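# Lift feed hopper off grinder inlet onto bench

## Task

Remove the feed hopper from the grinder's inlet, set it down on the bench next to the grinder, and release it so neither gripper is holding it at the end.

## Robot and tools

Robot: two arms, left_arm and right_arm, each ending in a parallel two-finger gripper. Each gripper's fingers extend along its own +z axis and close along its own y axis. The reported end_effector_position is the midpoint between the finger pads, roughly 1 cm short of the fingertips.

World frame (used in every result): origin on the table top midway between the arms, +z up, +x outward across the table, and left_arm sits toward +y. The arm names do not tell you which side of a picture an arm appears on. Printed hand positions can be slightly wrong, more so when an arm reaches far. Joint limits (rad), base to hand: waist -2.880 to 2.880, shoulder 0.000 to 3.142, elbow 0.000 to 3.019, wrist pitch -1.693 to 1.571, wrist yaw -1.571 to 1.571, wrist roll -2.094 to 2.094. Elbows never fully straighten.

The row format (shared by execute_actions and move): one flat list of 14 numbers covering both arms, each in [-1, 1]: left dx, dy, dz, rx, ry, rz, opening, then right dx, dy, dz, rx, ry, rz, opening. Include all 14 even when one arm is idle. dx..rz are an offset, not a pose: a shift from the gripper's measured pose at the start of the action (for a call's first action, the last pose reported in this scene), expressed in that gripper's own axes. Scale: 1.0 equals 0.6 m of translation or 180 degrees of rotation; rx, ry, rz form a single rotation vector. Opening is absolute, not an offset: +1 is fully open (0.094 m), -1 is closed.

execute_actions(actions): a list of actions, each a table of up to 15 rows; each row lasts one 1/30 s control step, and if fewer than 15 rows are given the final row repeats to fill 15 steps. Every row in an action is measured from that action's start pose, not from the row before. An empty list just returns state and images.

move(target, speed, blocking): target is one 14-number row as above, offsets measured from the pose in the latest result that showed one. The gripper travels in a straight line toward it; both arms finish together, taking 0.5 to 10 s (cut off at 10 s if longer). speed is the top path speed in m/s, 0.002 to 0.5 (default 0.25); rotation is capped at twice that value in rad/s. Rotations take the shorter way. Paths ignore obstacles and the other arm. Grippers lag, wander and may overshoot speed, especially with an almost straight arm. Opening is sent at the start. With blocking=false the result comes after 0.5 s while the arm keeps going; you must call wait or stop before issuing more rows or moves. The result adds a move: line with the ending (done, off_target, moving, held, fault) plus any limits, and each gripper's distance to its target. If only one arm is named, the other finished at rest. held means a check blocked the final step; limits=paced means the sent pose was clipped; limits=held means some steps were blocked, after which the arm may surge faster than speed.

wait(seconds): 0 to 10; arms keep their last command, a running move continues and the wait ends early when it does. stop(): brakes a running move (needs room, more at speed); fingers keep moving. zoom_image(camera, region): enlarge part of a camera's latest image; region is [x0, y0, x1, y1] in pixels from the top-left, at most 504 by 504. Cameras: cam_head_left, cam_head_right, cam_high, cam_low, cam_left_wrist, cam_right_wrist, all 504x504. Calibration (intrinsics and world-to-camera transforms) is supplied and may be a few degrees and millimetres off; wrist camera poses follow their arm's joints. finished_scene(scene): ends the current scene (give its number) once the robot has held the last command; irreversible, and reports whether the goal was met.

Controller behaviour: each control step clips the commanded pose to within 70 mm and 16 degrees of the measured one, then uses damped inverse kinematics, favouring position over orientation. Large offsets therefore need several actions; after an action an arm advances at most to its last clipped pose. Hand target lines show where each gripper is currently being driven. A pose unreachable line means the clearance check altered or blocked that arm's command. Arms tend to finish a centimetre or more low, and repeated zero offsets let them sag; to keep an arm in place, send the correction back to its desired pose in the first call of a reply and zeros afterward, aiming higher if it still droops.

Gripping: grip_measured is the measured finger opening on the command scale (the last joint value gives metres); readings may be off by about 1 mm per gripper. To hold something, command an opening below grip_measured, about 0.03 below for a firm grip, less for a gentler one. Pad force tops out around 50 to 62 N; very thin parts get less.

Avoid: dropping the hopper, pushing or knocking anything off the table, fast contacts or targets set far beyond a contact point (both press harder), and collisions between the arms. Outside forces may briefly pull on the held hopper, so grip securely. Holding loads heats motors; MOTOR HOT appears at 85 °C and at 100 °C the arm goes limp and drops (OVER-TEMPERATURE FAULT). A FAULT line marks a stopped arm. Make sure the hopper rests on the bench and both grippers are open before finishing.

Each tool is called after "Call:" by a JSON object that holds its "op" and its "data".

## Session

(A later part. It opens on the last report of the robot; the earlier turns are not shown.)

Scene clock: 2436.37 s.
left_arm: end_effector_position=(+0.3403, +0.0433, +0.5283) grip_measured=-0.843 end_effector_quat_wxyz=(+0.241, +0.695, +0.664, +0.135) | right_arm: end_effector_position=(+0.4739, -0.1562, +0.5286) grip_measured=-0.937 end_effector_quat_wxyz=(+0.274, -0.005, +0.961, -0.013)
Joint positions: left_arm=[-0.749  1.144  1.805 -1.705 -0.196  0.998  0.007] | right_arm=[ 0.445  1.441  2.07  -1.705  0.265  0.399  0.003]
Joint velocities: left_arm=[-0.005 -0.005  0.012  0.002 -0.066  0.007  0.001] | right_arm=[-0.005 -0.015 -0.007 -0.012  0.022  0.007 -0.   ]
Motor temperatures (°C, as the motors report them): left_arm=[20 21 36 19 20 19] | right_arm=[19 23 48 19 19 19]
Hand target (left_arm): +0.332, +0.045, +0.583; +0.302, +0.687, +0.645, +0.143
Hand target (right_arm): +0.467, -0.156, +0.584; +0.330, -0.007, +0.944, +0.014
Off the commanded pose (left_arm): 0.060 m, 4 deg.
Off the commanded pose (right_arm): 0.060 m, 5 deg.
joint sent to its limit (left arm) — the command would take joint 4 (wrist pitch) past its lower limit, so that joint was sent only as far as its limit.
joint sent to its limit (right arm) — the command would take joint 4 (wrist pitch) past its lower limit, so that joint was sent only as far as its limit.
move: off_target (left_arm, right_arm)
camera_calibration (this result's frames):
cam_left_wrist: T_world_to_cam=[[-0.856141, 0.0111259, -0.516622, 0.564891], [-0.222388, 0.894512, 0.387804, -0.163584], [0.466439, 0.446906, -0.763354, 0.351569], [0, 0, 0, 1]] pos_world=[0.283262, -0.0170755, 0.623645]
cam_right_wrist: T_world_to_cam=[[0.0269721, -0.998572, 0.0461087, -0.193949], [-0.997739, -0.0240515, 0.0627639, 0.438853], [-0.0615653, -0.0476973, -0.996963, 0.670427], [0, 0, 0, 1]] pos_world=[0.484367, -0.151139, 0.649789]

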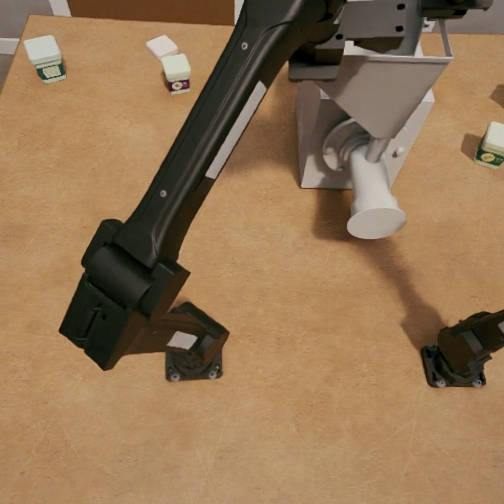

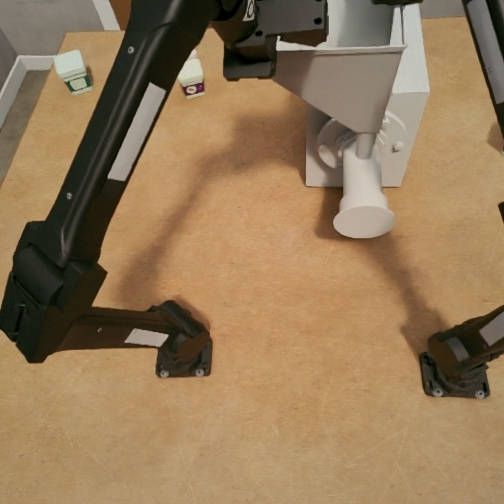

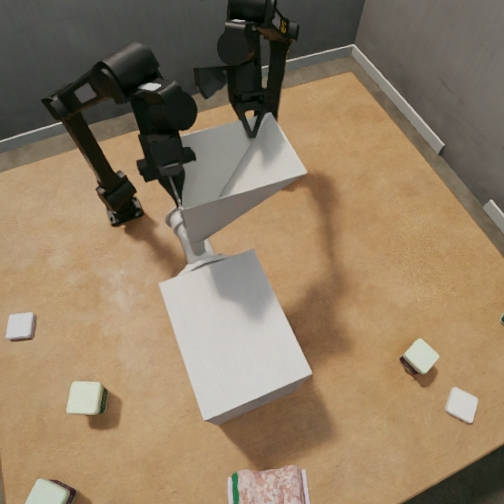

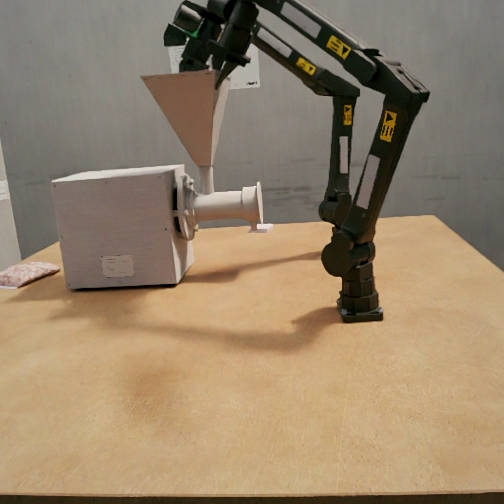

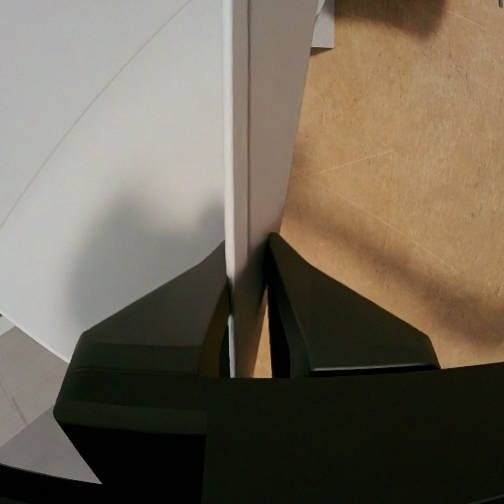

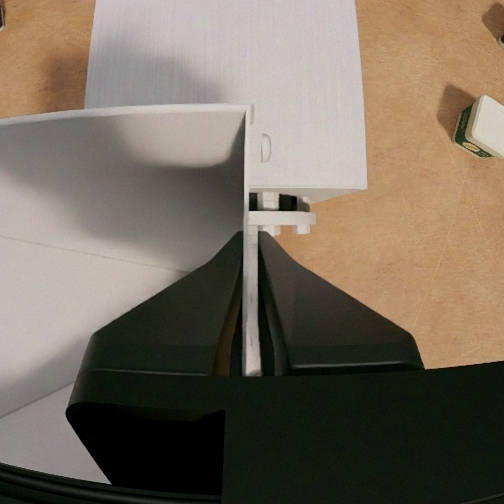

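Call:
{"op": "move", "data": {"target": [-0.022,0.086,-0.141,0,0,0,-1, -0.088,-0.005,-0.141,0,0,0,-1], "speed": 0.04}}

Scene clock: 2445.83 s.
left_arm: end_effector_position=(+0.3504, +0.0379, +0.5738) grip_measured=-0.974 end_effector_quat_wxyz=(+0.283, +0.696, +0.642, +0.150) | right_arm: end_effector_position=(+0.4824, -0.1616, +0.5982) grip_measured=-0.937 end_effector_quat_wxyz=(+0.348, +0.001, +0.937, +0.009)
Joint positions: left_arm=[-0.744  1.187  1.947 -1.705 -0.196  1.048  0.001] | right_arm=[ 0.433  1.478  2.275 -1.705  0.281  0.369  0.003]
Joint velocities: left_arm=[ 0.005 -0.015  0.022  0.007  0.037  0.051  0.001] | right_arm=[-0.005  0.005 -0.012 -0.012 -0.022  0.022  0.001]
Motor temperatures (°C, as the motors report them): left_arm=[20 21 38 19 20 19] | right_arm=[19 24 49 19 19 19]
Hand target (left_arm): +0.337, +0.046, +0.624; +0.341, +0.676, +0.634, +0.157
Hand target (right_arm): +0.472, -0.158, +0.626; +0.375, -0.016, +0.927, +0.023
Off the commanded pose (left_arm): 0.056 m, 6 deg.
Off the commanded pose (right_arm): 0.032 m, 9 deg.
joint sent to its limit (left arm) — the command would take joint 4 (wrist pitch) past its lower limit, so that joint was sent only as far as its limit.
joint sent to its limit (right arm) — the command would take joint 4 (wrist pitch) past its lower limit, so that joint was sent only as far as its limit.
move: off_target (left_arm, right_arm)
camera_calibration (this result's frames):
cam_left_wrist: T_world_to_cam=[[-0.807469, 0.0222386, -0.589491, 0.621455], [-0.221316, 0.914878, 0.337666, -0.14653], [0.546822, 0.403119, -0.733813, 0.340544], [0, 0, 0, 1]] pos_world=[0.283159, -0.0170425, 0.665716]
cam_right_wrist: T_world_to_cam=[[0.0257995, -0.999656, 0.00477029, -0.177576], [-0.995326, -0.0261314, -0.0929644, 0.534474], [0.0930571, -0.00234956, -0.995658, 0.672037], [0, 0, 0, 1]] pos_world=[0.47402, -0.161969, 0.719654]

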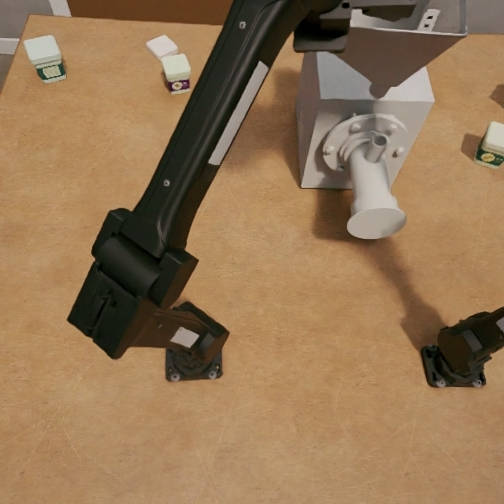

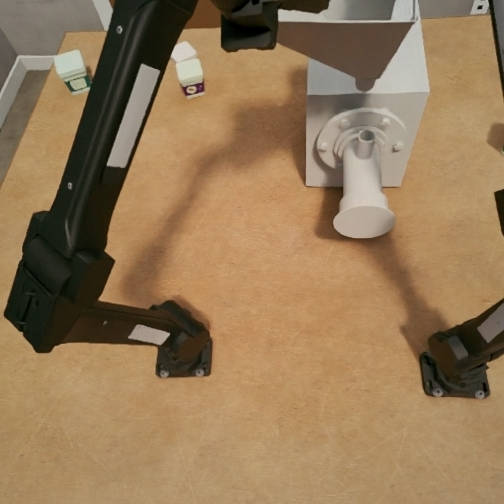

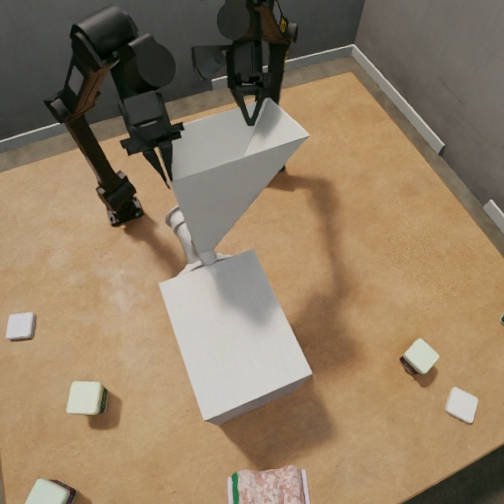

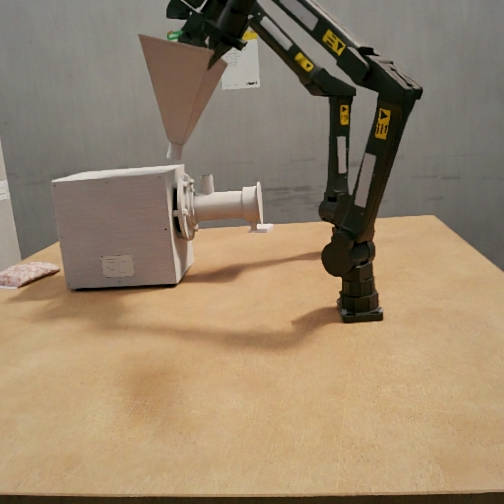

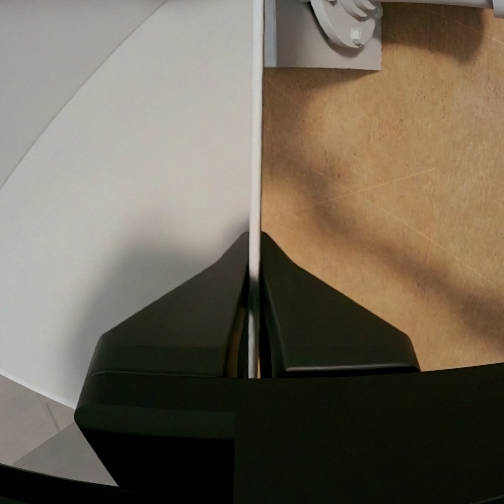

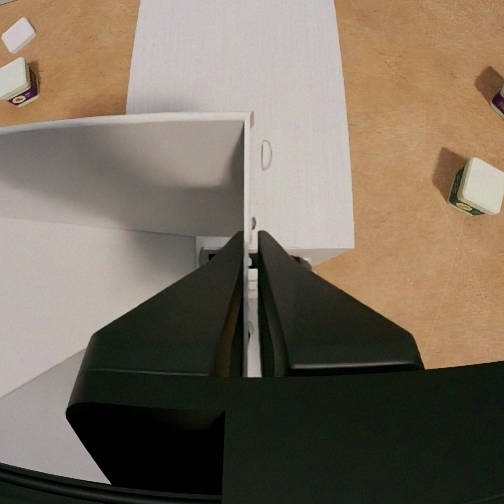

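Call:
{"op": "execute_actions", "data": {"actions": [[[0.041,0.028,-0.092,0,0,0,-1, -0.017,0.054,-0.050,0,0,0,-1]],[[0.041,0.028,-0.092,0,0,0,-1, -0.017,0.054,-0.050,0,0,0,-1]],[[0.041,0.028,-0.092,0,0,0,-1, -0.017,0.054,-0.050,0,0,0,-1]],[[0.041,0.028,-0.092,0,0,0,-1, -0.017,0.054,-0.050,0,0,0,-1]]]}}

Scene clock: 2502.67 s.
left_arm: end_effector_position=(+0.3573, +0.1376, +0.5974) grip_measured=-0.974 end_effector_quat_wxyz=(+0.296, +0.713, +0.609, +0.181) | right_arm: end_effector_position=(+0.4772, -0.0657, +0.6212) grip_measured=-0.937 end_effector_quat_wxyz=(+0.409, +0.034, +0.912, +0.016)
Joint positions: left_arm=[-0.374  1.105  1.947 -1.705  0.012  1.427  0.001] | right_arm=[ 0.676  1.601  2.443 -1.705  0.505  0.592  0.003]
Joint velocities: left_arm=[-0.015 -0.015 -0.007 -0.002  0.11  -0.007  0.   ] | right_arm=[-0.015 -0.024  0.012 -0.012 -0.037  0.022 -0.   ]
Motor temperatures (°C, as the motors report them): left_arm=[20 21 38 19 19 19] | right_arm=[19 23 45 19 19 19]
Hand target (left_arm): +0.336, +0.144, +0.639; +0.341, +0.694, +0.601, +0.203
Hand target (right_arm): +0.464, -0.062, +0.645; +0.429, +0.019, +0.902, +0.033
Off the commanded pose (left_arm): 0.050 m, 1 deg.
Off the commanded pose (right_arm): 0.029 m, 2 deg.
joint sent to its limit (left arm) — the command would take joint 4 (wrist pitch) past its lower limit, so that joint was sent only as far as its limit.
joint sent to its limit (right arm) — the command would take joint 4 (wrist pitch) past its lower limit, so that joint was sent only as far as its limit.
camera_calibration (this result's frames):
cam_left_wrist: T_world_to_cam=[[-0.759591, 0.0909122, -0.644015, 0.644813], [-0.197033, 0.911489, 0.361063, -0.266394], [0.619838, 0.401153, -0.674446, 0.252567], [0, 0, 0, 1]] pos_world=[0.280756, 0.0828755, 0.681797]
cam_right_wrist: T_world_to_cam=[[-0.0299528, -0.999027, -0.0323799, -0.0319604], [-0.974197, 0.0364277, -0.222741, 0.608608], [0.223704, 0.0248727, -0.97434, 0.62183], [0, 0, 0, 1]] pos_world=[0.45284, -0.0695661, 0.7404]

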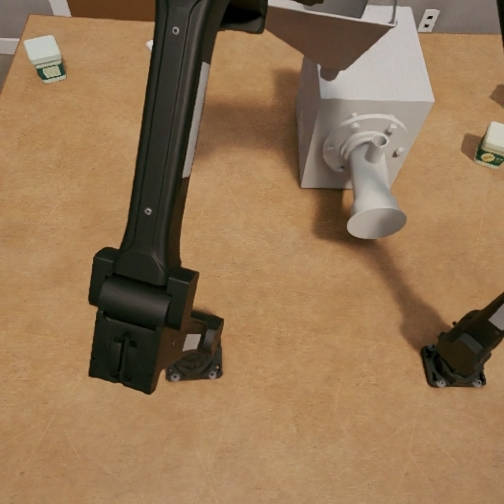

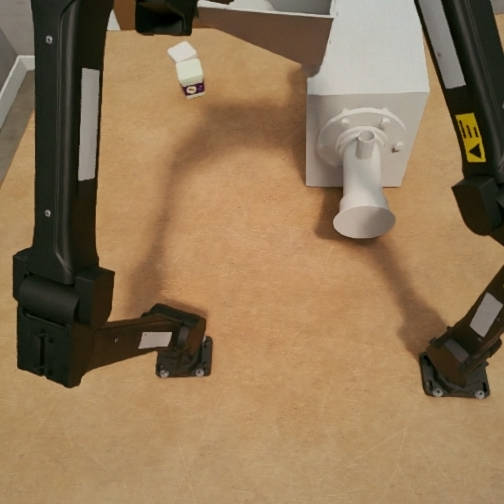

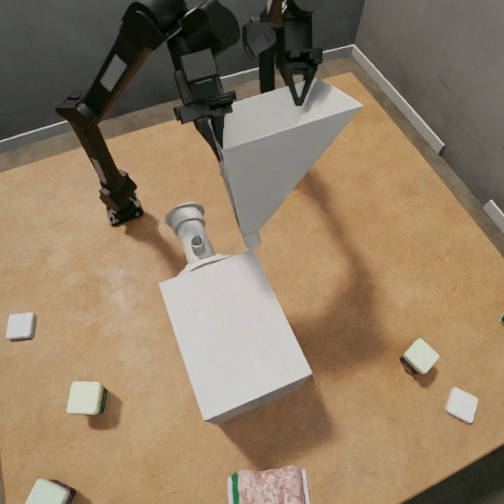

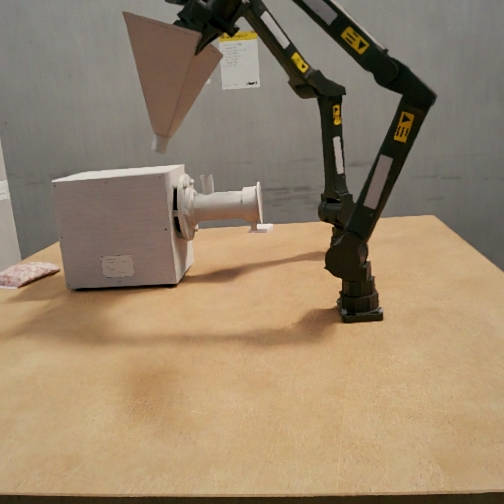

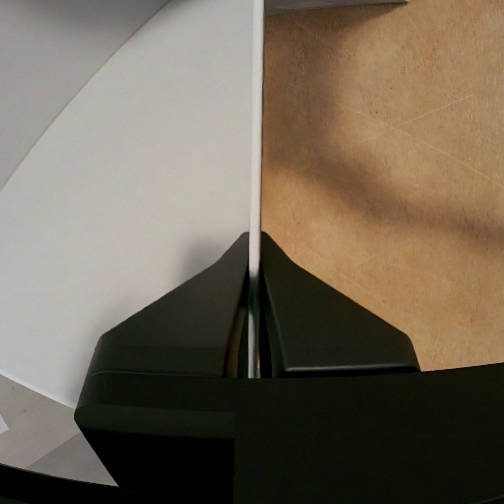

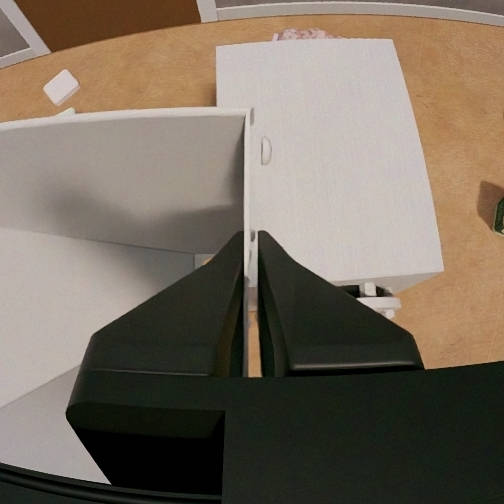

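Call:
{"op": "execute_actions", "data": {"actions": [[[0.043,-0.007,-0.078,0,0,0,-1, 0.015,0.052,-0.037,0,0,0,-1]],[[0.043,-0.007,-0.078,0,0,0,-1, 0.015,0.052,-0.037,0,0,0,-1]],[[0.043,-0.007,-0.078,0,0,0,-1, 0.015,0.052,-0.037,0,0,0,-1]],[[0.043,-0.007,-0.078,0,0,0,-1, 0.015,0.052,-0.037,0,0,0,-1]]]}}

Scene clock: 2565.33 s.
left_arm: end_effector_position=(+0.3245, +0.2675, +0.5856) grip_measured=-0.971 end_effector_quat_wxyz=(+0.293, +0.724, +0.575, +0.241) | right_arm: end_effector_position=(+0.4327, +0.0642, +0.5980) grip_measured=-0.937 end_effector_quat_wxyz=(+0.444, +0.070, +0.892, +0.050)
Joint positions: left_arm=[ 0.268  0.976  1.808 -1.705  0.38   2.004  0.001] | right_arm=[ 0.961  1.714  2.479 -1.684  0.713  0.899  0.003]
Joint velocities: left_arm=[-0.015  0.015 -0.002  0.022 -0.007  0.037 -0.001] | right_arm=[ 0.005 -0.034  0.002 -0.012 -0.022  0.037  0.001]
Motor temperatures (°C, as the motors report them): left_arm=[20 21 36 19 20 19] | right_arm=[19 24 43 19 19 19]
Hand target (left_arm): +0.304, +0.262, +0.618; +0.317, +0.702, +0.577, +0.273
Hand target (right_arm): +0.422, +0.059, +0.616; +0.452, +0.054, +0.889, +0.053
Off the commanded pose (left_arm): 0.041 m, 3 deg.
Off the commanded pose (right_arm): 0.021 m, 2 deg.
joint sent to its limit (left arm) — the command would take joint 4 (wrist pitch) past its lower limit, so that joint was sent only as far as its limit.
joint sent to its limit (right arm) — the command would take joint 4 (wrist pitch) past its lower limit, so that joint was sent only as far as its limit.
camera_calibration (this result's frames):
cam_left_wrist: T_world_to_cam=[[-0.689155, 0.174154, -0.703374, 0.590067], [-0.213483, 0.878808, 0.426758, -0.411381], [0.692452, 0.444261, -0.568456, 0.11569], [0, 0, 0, 1]] pos_world=[0.238715, 0.207366, 0.656363]
cam_right_wrist: T_world_to_cam=[[-0.0645908, -0.989987, -0.125518, 0.165814], [-0.950492, 0.0993453, -0.294441, 0.583956], [0.303962, 0.100285, -0.947391, 0.550309], [0, 0, 0, 1]] pos_world=[0.398483, 0.0509525, 0.714111]

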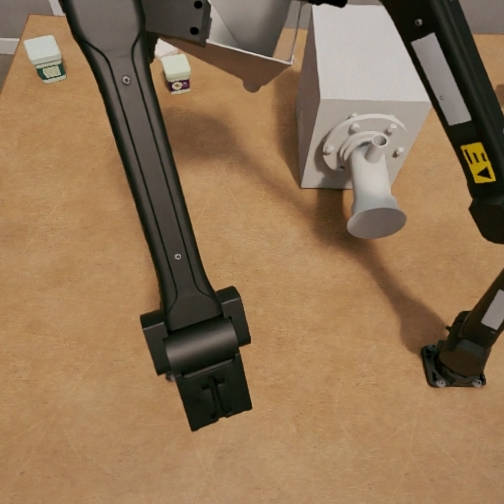

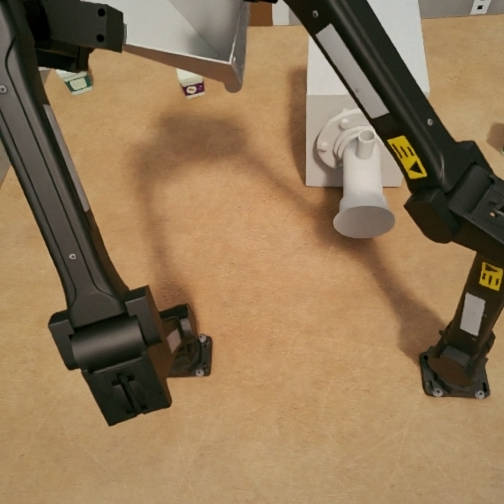

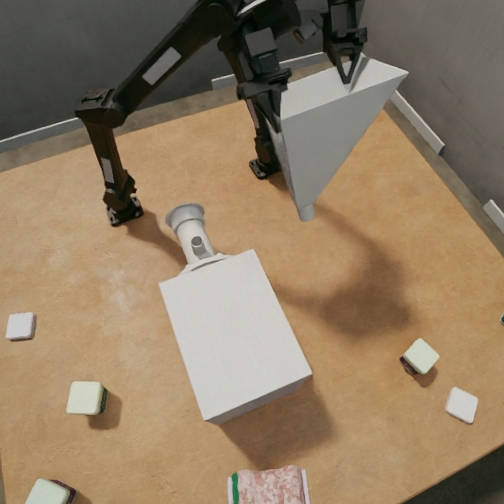

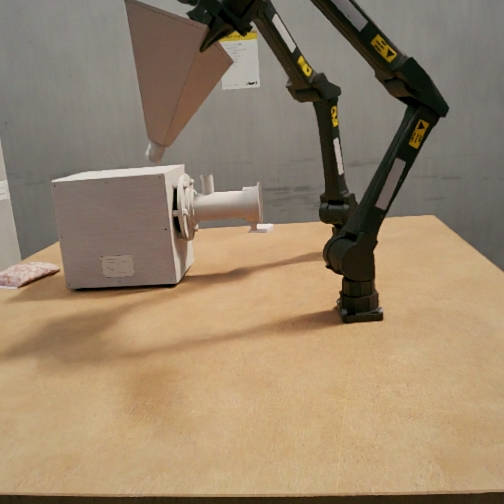

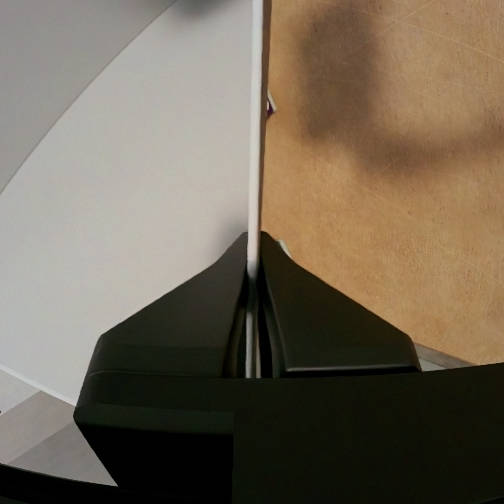

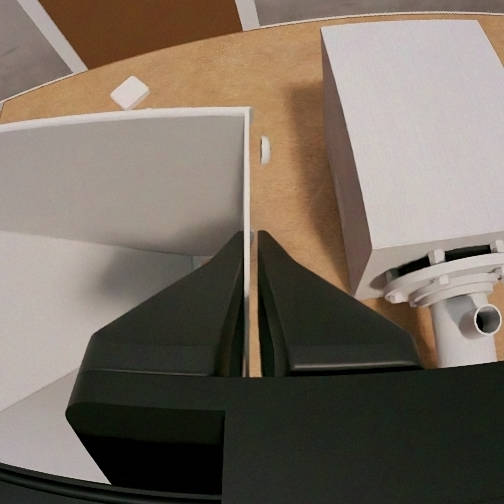

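Call:
{"op": "execute_actions", "data": {"actions": [[[-0.022,-0.012,-0.029,0,0,0,-1, 0.018,-0.018,-0.008,0,0,0,-1]],[[-0.022,-0.012,-0.029,0,0,0,-1, 0.018,-0.018,-0.008,0,0,0,-1]],[[-0.022,-0.012,-0.029,0,0,0,-1, 0.018,-0.018,-0.008,0,0,0,-1]],[[-0.022,-0.012,-0.029,0,0,0,-1, 0.018,-0.018,-0.008,0,0,0,-1]]]}}

Scene clock: 2603.73 s.
left_arm: end_effector_position=(+0.3093, +0.2628, +0.4915) grip_measured=-0.973 end_effector_quat_wxyz=(+0.237, +0.747, +0.597, +0.170) | right_arm: end_effector_position=(+0.4116, +0.0547, +0.4966) grip_measured=-0.937 end_effector_quat_wxyz=(+0.379, +0.085, +0.921, +0.019)
Joint positions: left_arm=[ 0.226  0.897  1.543 -1.705  0.309  2.015  0.001] | right_arm=[ 0.969  1.57   2.049 -1.589  0.651  1.026  0.003]
Joint velocities: left_arm=[-0.005  0.005 -0.002  0.007  0.007 -0.007 -0.001] | right_arm=[-0.015 -0.005 -0.012 -0.002 -0.007 -0.037  0.001]
Motor temperatures (°C, as the motors report them): left_arm=[20 21 35 19 20 19] | right_arm=[19 24 43 19 20 19]
Hand target (left_arm): +0.296, +0.256, +0.521; +0.256, +0.736, +0.593, +0.201
Hand target (right_arm): +0.406, +0.049, +0.514; +0.396, +0.082, +0.914, +0.025
Off the commanded pose (left_arm): 0.034 m, 2 deg.
Off the commanded pose (right_arm): 0.020 m, 2 deg.
joint sent to its limit (left arm) — the command would take joint 4 (wrist pitch) past its lower limit, so that joint was sent only as far as its limit.
camera_calibration (this result's frames):
cam_left_wrist: T_world_to_cam=[[-0.809679, 0.182584, -0.557749, 0.477729], [-0.119506, 0.879165, 0.461288, -0.416478], [0.574577, 0.44015, -0.690021, 0.172085], [0, 0, 0, 1]] pos_world=[0.23816, 0.203184, 0.577312]
cam_right_wrist: T_world_to_cam=[[-0.122438, -0.989573, -0.0758548, 0.141441], [-0.978904, 0.133007, -0.1551, 0.475625], [0.163572, 0.0552644, -0.984982, 0.540554], [0, 0, 0, 1]] pos_world=[0.39449, 0.0468311, 0.616935]

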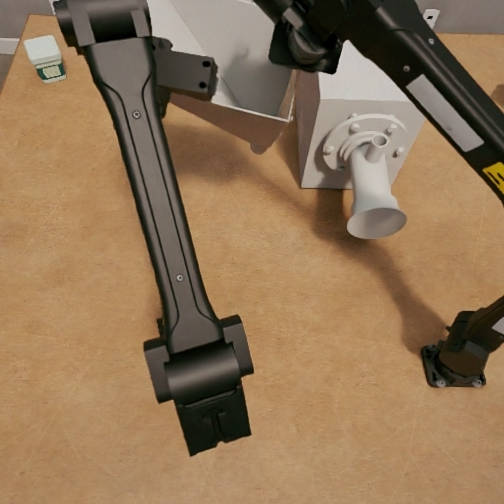

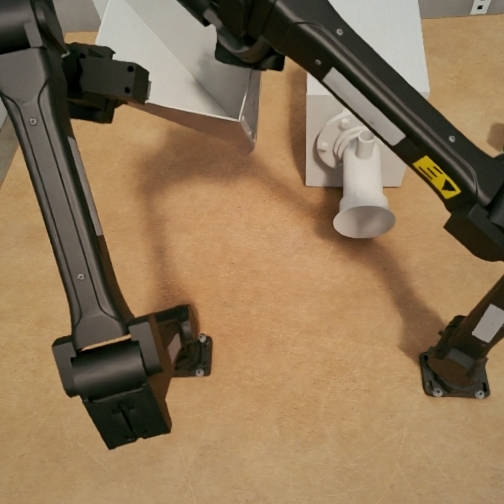

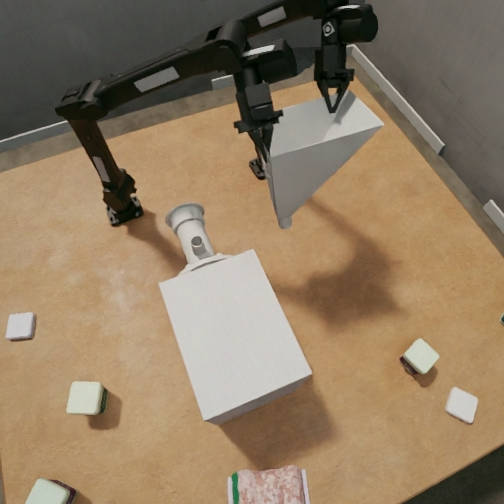

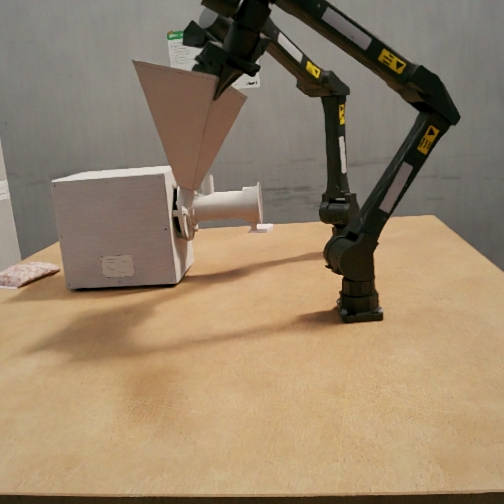

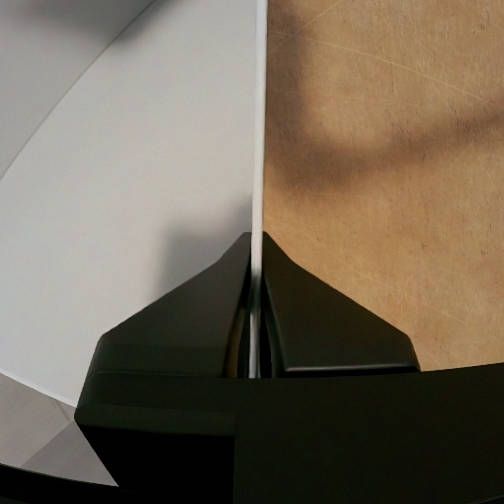

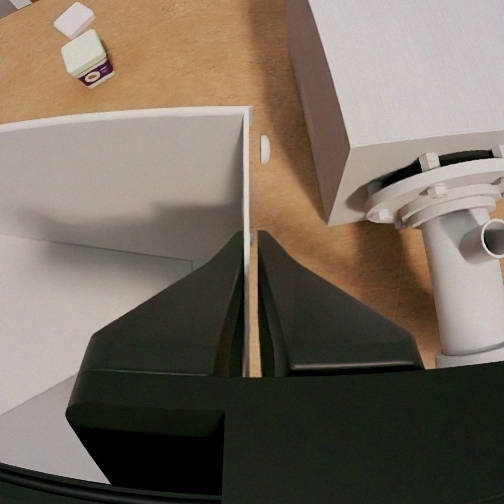

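Call:
{"op": "execute_actions", "data": {"actions": [[[-0.021,-0.010,-0.016,0.016,-0.003,-0.002,-1, 0.014,-0.018,0.003,0.003,0.016,0,-1]],[[-0.021,-0.010,-0.016,0.016,-0.003,-0.002,-1, 0.014,-0.018,0.003,0.003,0.016,0,-1]],[[-0.021,-0.010,-0.016,0.016,-0.003,-0.002,-1, 0.014,-0.018,0.003,0.003,0.016,0,-1]],[[-0.021,-0.010,-0.016,0.016,-0.003,-0.002,-1, 0.014,-0.018,0.003,0.003,0.016,0,-1]]]}}

Scene clock: 2620.63 s.
left_arm: end_effector_position=(+0.2874, +0.2487, +0.4009) grip_measured=-0.973 end_effector_quat_wxyz=(+0.147, +0.756, +0.629, +0.106) | right_arm: end_effector_position=(+0.3864, +0.0377, +0.3989) grip_measured=-0.937 end_effector_quat_wxyz=(+0.237, +0.081, +0.968, -0.028)
Joint positions: left_arm=[ 0.08   0.841  1.312 -1.705  0.143  1.886  0.001] | right_arm=[ 0.93   1.561  1.864 -1.669  0.439  1.083  0.003]
Joint velocities: left_arm=[-0.005 -0.015 -0.007 -0.012 -0.051  0.007  0.   ] | right_arm=[-0.005 -0.015 -0.012 -0.017  0.051  0.066 -0.001]
Motor temperatures (°C, as the motors report them): left_arm=[20 21 35 19 20 19] | right_arm=[19 24 42 19 21 19]
Hand target (left_arm): +0.281, +0.244, +0.427; +0.170, +0.750, +0.625, +0.134
Hand target (right_arm): +0.385, +0.034, +0.415; +0.246, +0.084, +0.965, -0.017
Off the commanded pose (left_arm): 0.029 m, 1 deg.
Off the commanded pose (right_arm): 0.017 m, 2 deg.
joint sent to its limit (left arm) — the command would take joint 4 (wrist pitch) past its lower limit, so that joint was sent only as far as its limit.
camera_calibration (this result's frames):
cam_left_wrist: T_world_to_cam=[[-0.917899, 0.172983, -0.357126, 0.365064], [-0.0432422, 0.851017, 0.523355, -0.404695], [0.394452, 0.495829, -0.773667, 0.199778], [0, 0, 0, 1]] pos_world=[0.238789, 0.182197, 0.496735]
cam_right_wrist: T_world_to_cam=[[-0.144094, -0.989044, 0.032088, 0.0793796], [-0.979533, 0.147163, 0.137328, 0.321103], [-0.140545, -0.0116431, -0.990006, 0.571392], [0, 0, 0, 1]] pos_world=[0.406276, 0.037908, 0.519038]

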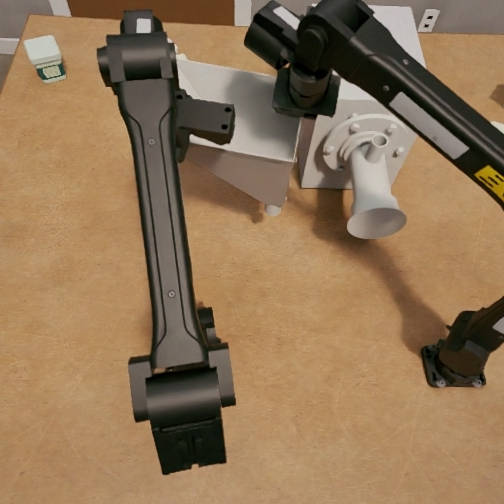

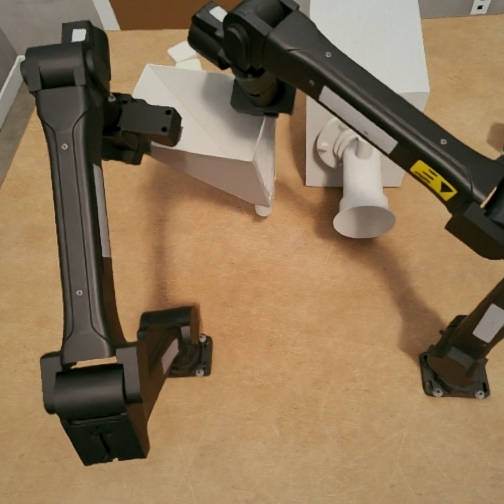

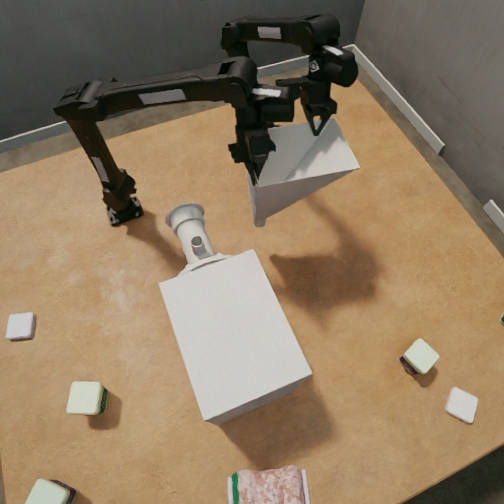

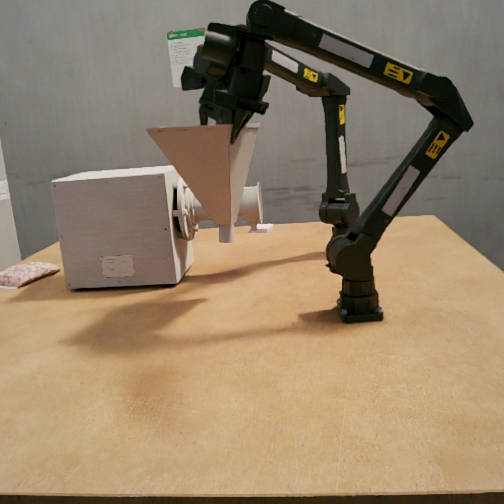

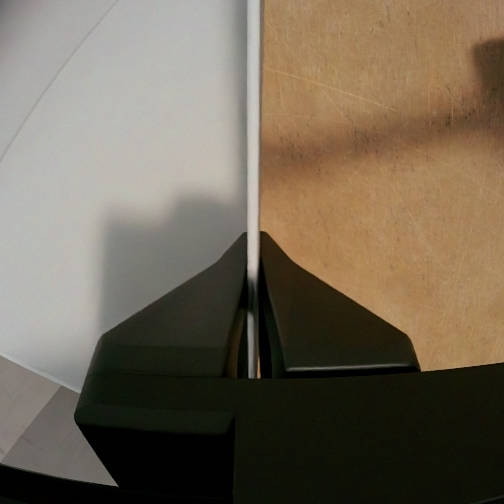

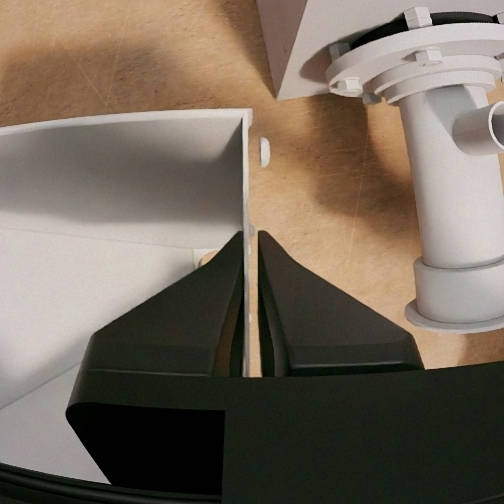

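Call:
{"op": "execute_actions", "data": {"actions": [[[-0.006,0.014,0.004,0,0,0,-1, -0.009,-0.0035,0.0215,0,0,0,-1]],[[-0.006,0.014,0.004,0,0,0,-1, -0.009,-0.0035,0.0215,0,0,0,-1]],[[-0.006,0.014,0.004,0,0,0,-1, -0.009,-0.0035,0.0215,0,0,0,-1]],[[-0.006,0.014,0.004,0,0,0,-1, -0.009,-0.0035,0.0215,0,0,0,-1]]]}}

Scene clock: 2641.77 s.
left_arm: end_effector_position=(+0.3061, +0.2409, +0.3153) grip_measured=-0.974 end_effector_quat_wxyz=(+0.072, +0.769, +0.635, +0.000) | right_arm: end_effector_position=(+0.3990, +0.0276, +0.2989) grip_measured=-0.937 end_effector_quat_wxyz=(+0.153, +0.084, +0.983, -0.060)
Joint positions: left_arm=[ 0.024  0.976  1.179 -1.693  0.119  1.856  0.001] | right_arm=[ 0.861  1.605  1.68  -1.571  0.321  1.05   0.003]
Joint velocities: left_arm=[-0.005 -0.005  0.007  0.022  0.022 -0.007 -0.   ] | right_arm=[-0.005  0.005  0.002  0.007 -0.037 -0.066  0.001]
Motor temperatures (°C, as the motors report them): left_arm=[20 21 35 19 20 19] | right_arm=[19 24 42 19 20 19]
Hand target (left_arm): +0.310, +0.238, +0.335; +0.088, +0.767, +0.636, +0.023
Hand target (right_arm): +0.406, +0.026, +0.313; +0.174, +0.083, +0.980, -0.054
Off the commanded pose (left_arm): 0.020 m, 3 deg.
Off the commanded pose (right_arm): 0.016 m, 3 deg.
camera_calibration (this result's frames):
cam_left_wrist: T_world_to_cam=[[-0.975125, 0.190664, -0.113044, 0.289299], [0.10982, 0.858576, 0.500786, -0.394017], [0.192538, 0.475914, -0.858158, 0.22329], [0, 0, 0, 1]] pos_world=[0.282382, 0.176868, 0.42164]
cam_right_wrist: T_world_to_cam=[[-0.154662, -0.982478, 0.104001, 0.0569287], [-0.937754, 0.179118, 0.297546, 0.283255], [-0.310961, -0.0515087, -0.949026, 0.530883], [0, 0, 0, 1]] pos_world=[0.439512, 0.0325401, 0.413619]

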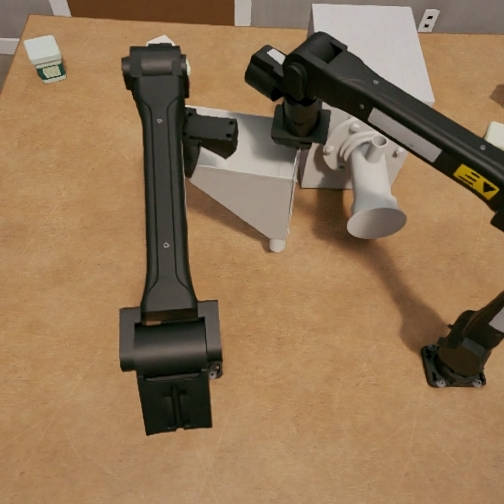

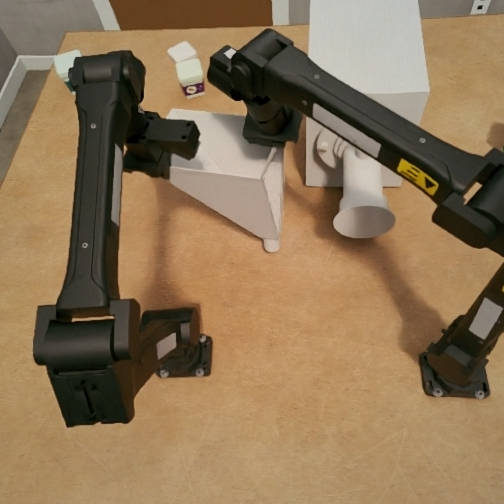

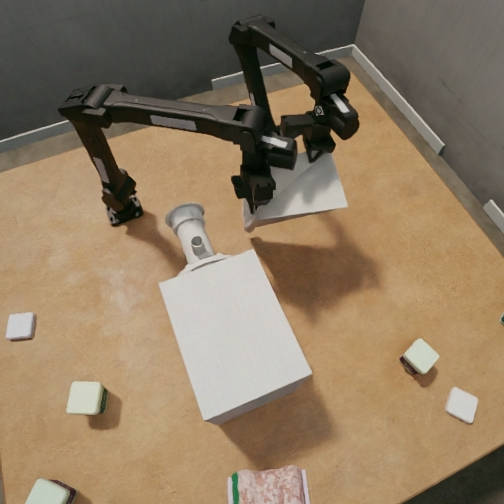

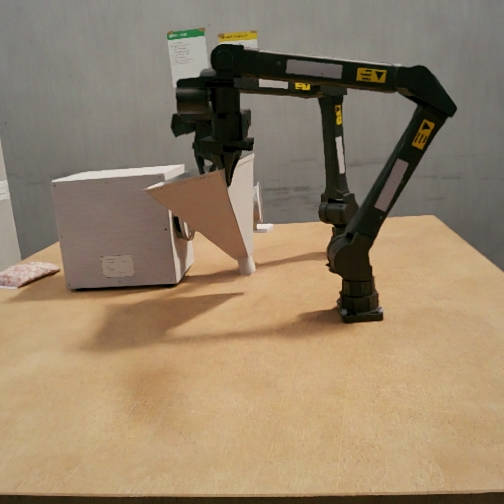

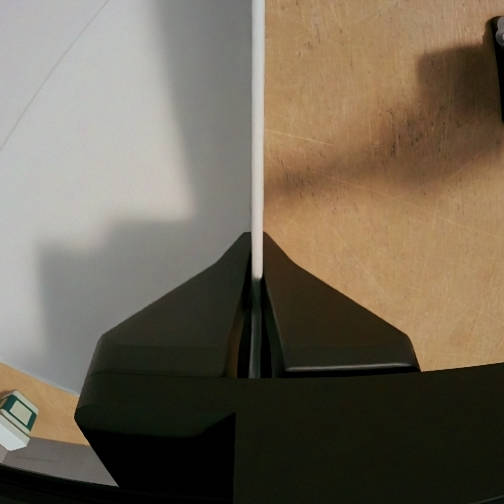

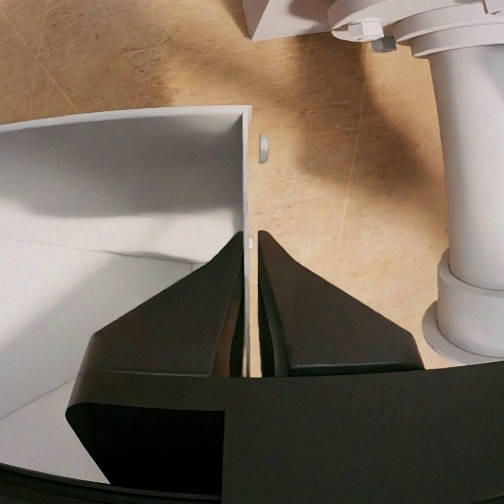

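Call:
{"op": "execute_actions", "data": {"actions": [[[-0.026,0.013,-0.013,-0.018,0.003,0.002,-1, -0.017,-0.023,0.001,0,0,0,-1]],[[-0.026,0.013,-0.013,-0.018,0.003,0.002,-1, -0.017,-0.023,0.001,0,0,0,-1]],[[-0.026,0.013,-0.013,-0.018,0.003,0.002,-1, -0.017,-0.023,0.001,0,0,0,-1]]]}}

Scene clock: 2750.60 s.
left_arm: end_effector_position=(+0.3006, +0.2079, +0.2767) grip_measured=-0.974 end_effector_quat_wxyz=(+0.055, +0.756, +0.652, -0.018) | right_arm: end_effector_position=(+0.4005, -0.0032, +0.2630) grip_measured=-0.937 end_effector_quat_wxyz=(+0.104, +0.061, +0.989, -0.085)
Joint positions: left_arm=[-0.112  0.972  1.076 -1.627  0.106  1.681  0.001] | right_arm=[ 0.8    1.599  1.587 -1.56   0.27   0.954  0.003]
Joint velocities: left_arm=[ 0.005  0.005 -0.007 -0.007  0.007  0.037 -0.   ] | right_arm=[ 0.005 -0.005  0.002  0.007  0.022 -0.051 -0.   ]
Motor temperatures (°C, as the motors report them): left_arm=[20 21 35 19 20 19] | right_arm=[19 24 42 19 23 19]
Hand target (left_arm): +0.306, +0.204, +0.299; +0.081, +0.761, +0.643, +0.009
Hand target (right_arm): +0.407, -0.008, +0.278; +0.119, +0.070, +0.987, -0.077
Off the commanded pose (left_arm): 0.024 m, 4 deg.
Off the commanded pose (right_arm): 0.018 m, 2 deg.
camera_calibration (this result's frames):
cam_left_wrist: T_world_to_cam=[[-0.986405, 0.152306, -0.0617147, 0.283077], [0.102231, 0.862747, 0.495194, -0.342803], [0.128665, 0.482152, -0.866588, 0.227134], [0, 0, 0, 1]] pos_world=[0.285049, 0.143125, 0.384056]
cam_right_wrist: T_world_to_cam=[[-0.107959, -0.98044, 0.164569, -0.00394166], [-0.907814, 0.164699, 0.385678, 0.265648], [-0.405239, -0.107761, -0.907838, 0.522406], [0, 0, 0, 1]] pos_world=[0.452433, 0.00867846, 0.372454]

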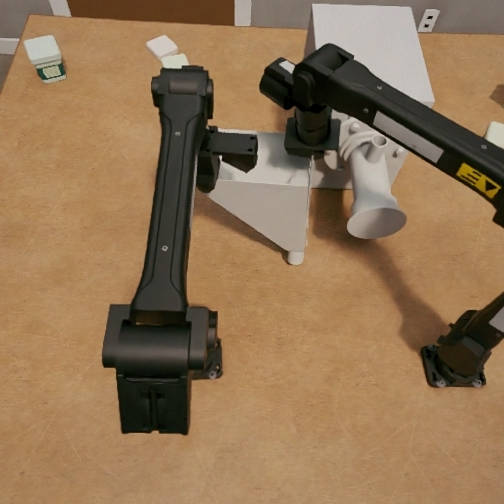

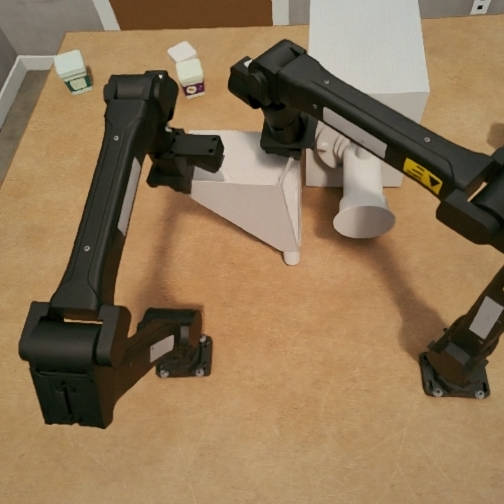

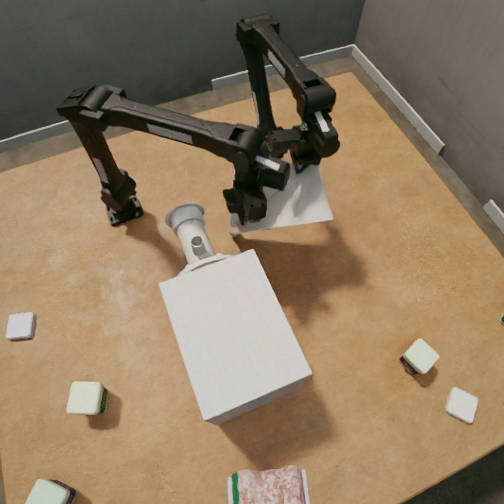

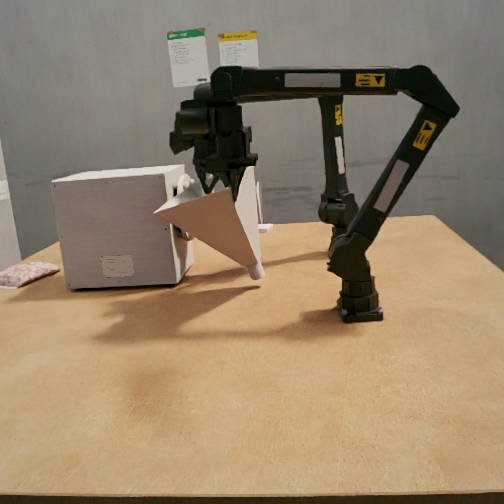

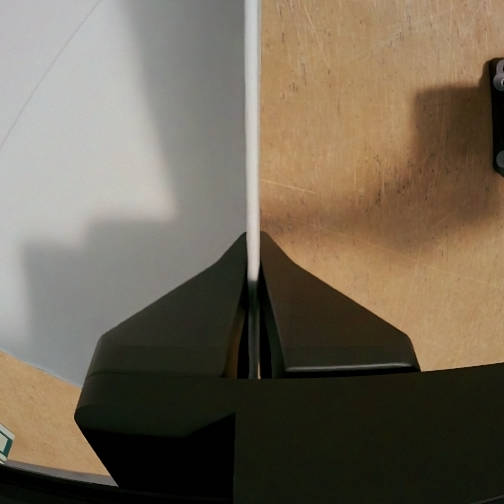

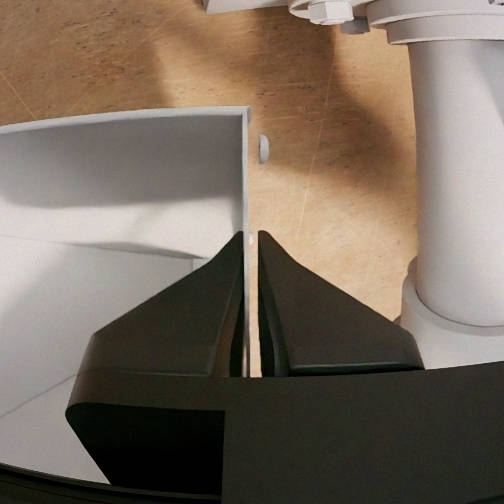

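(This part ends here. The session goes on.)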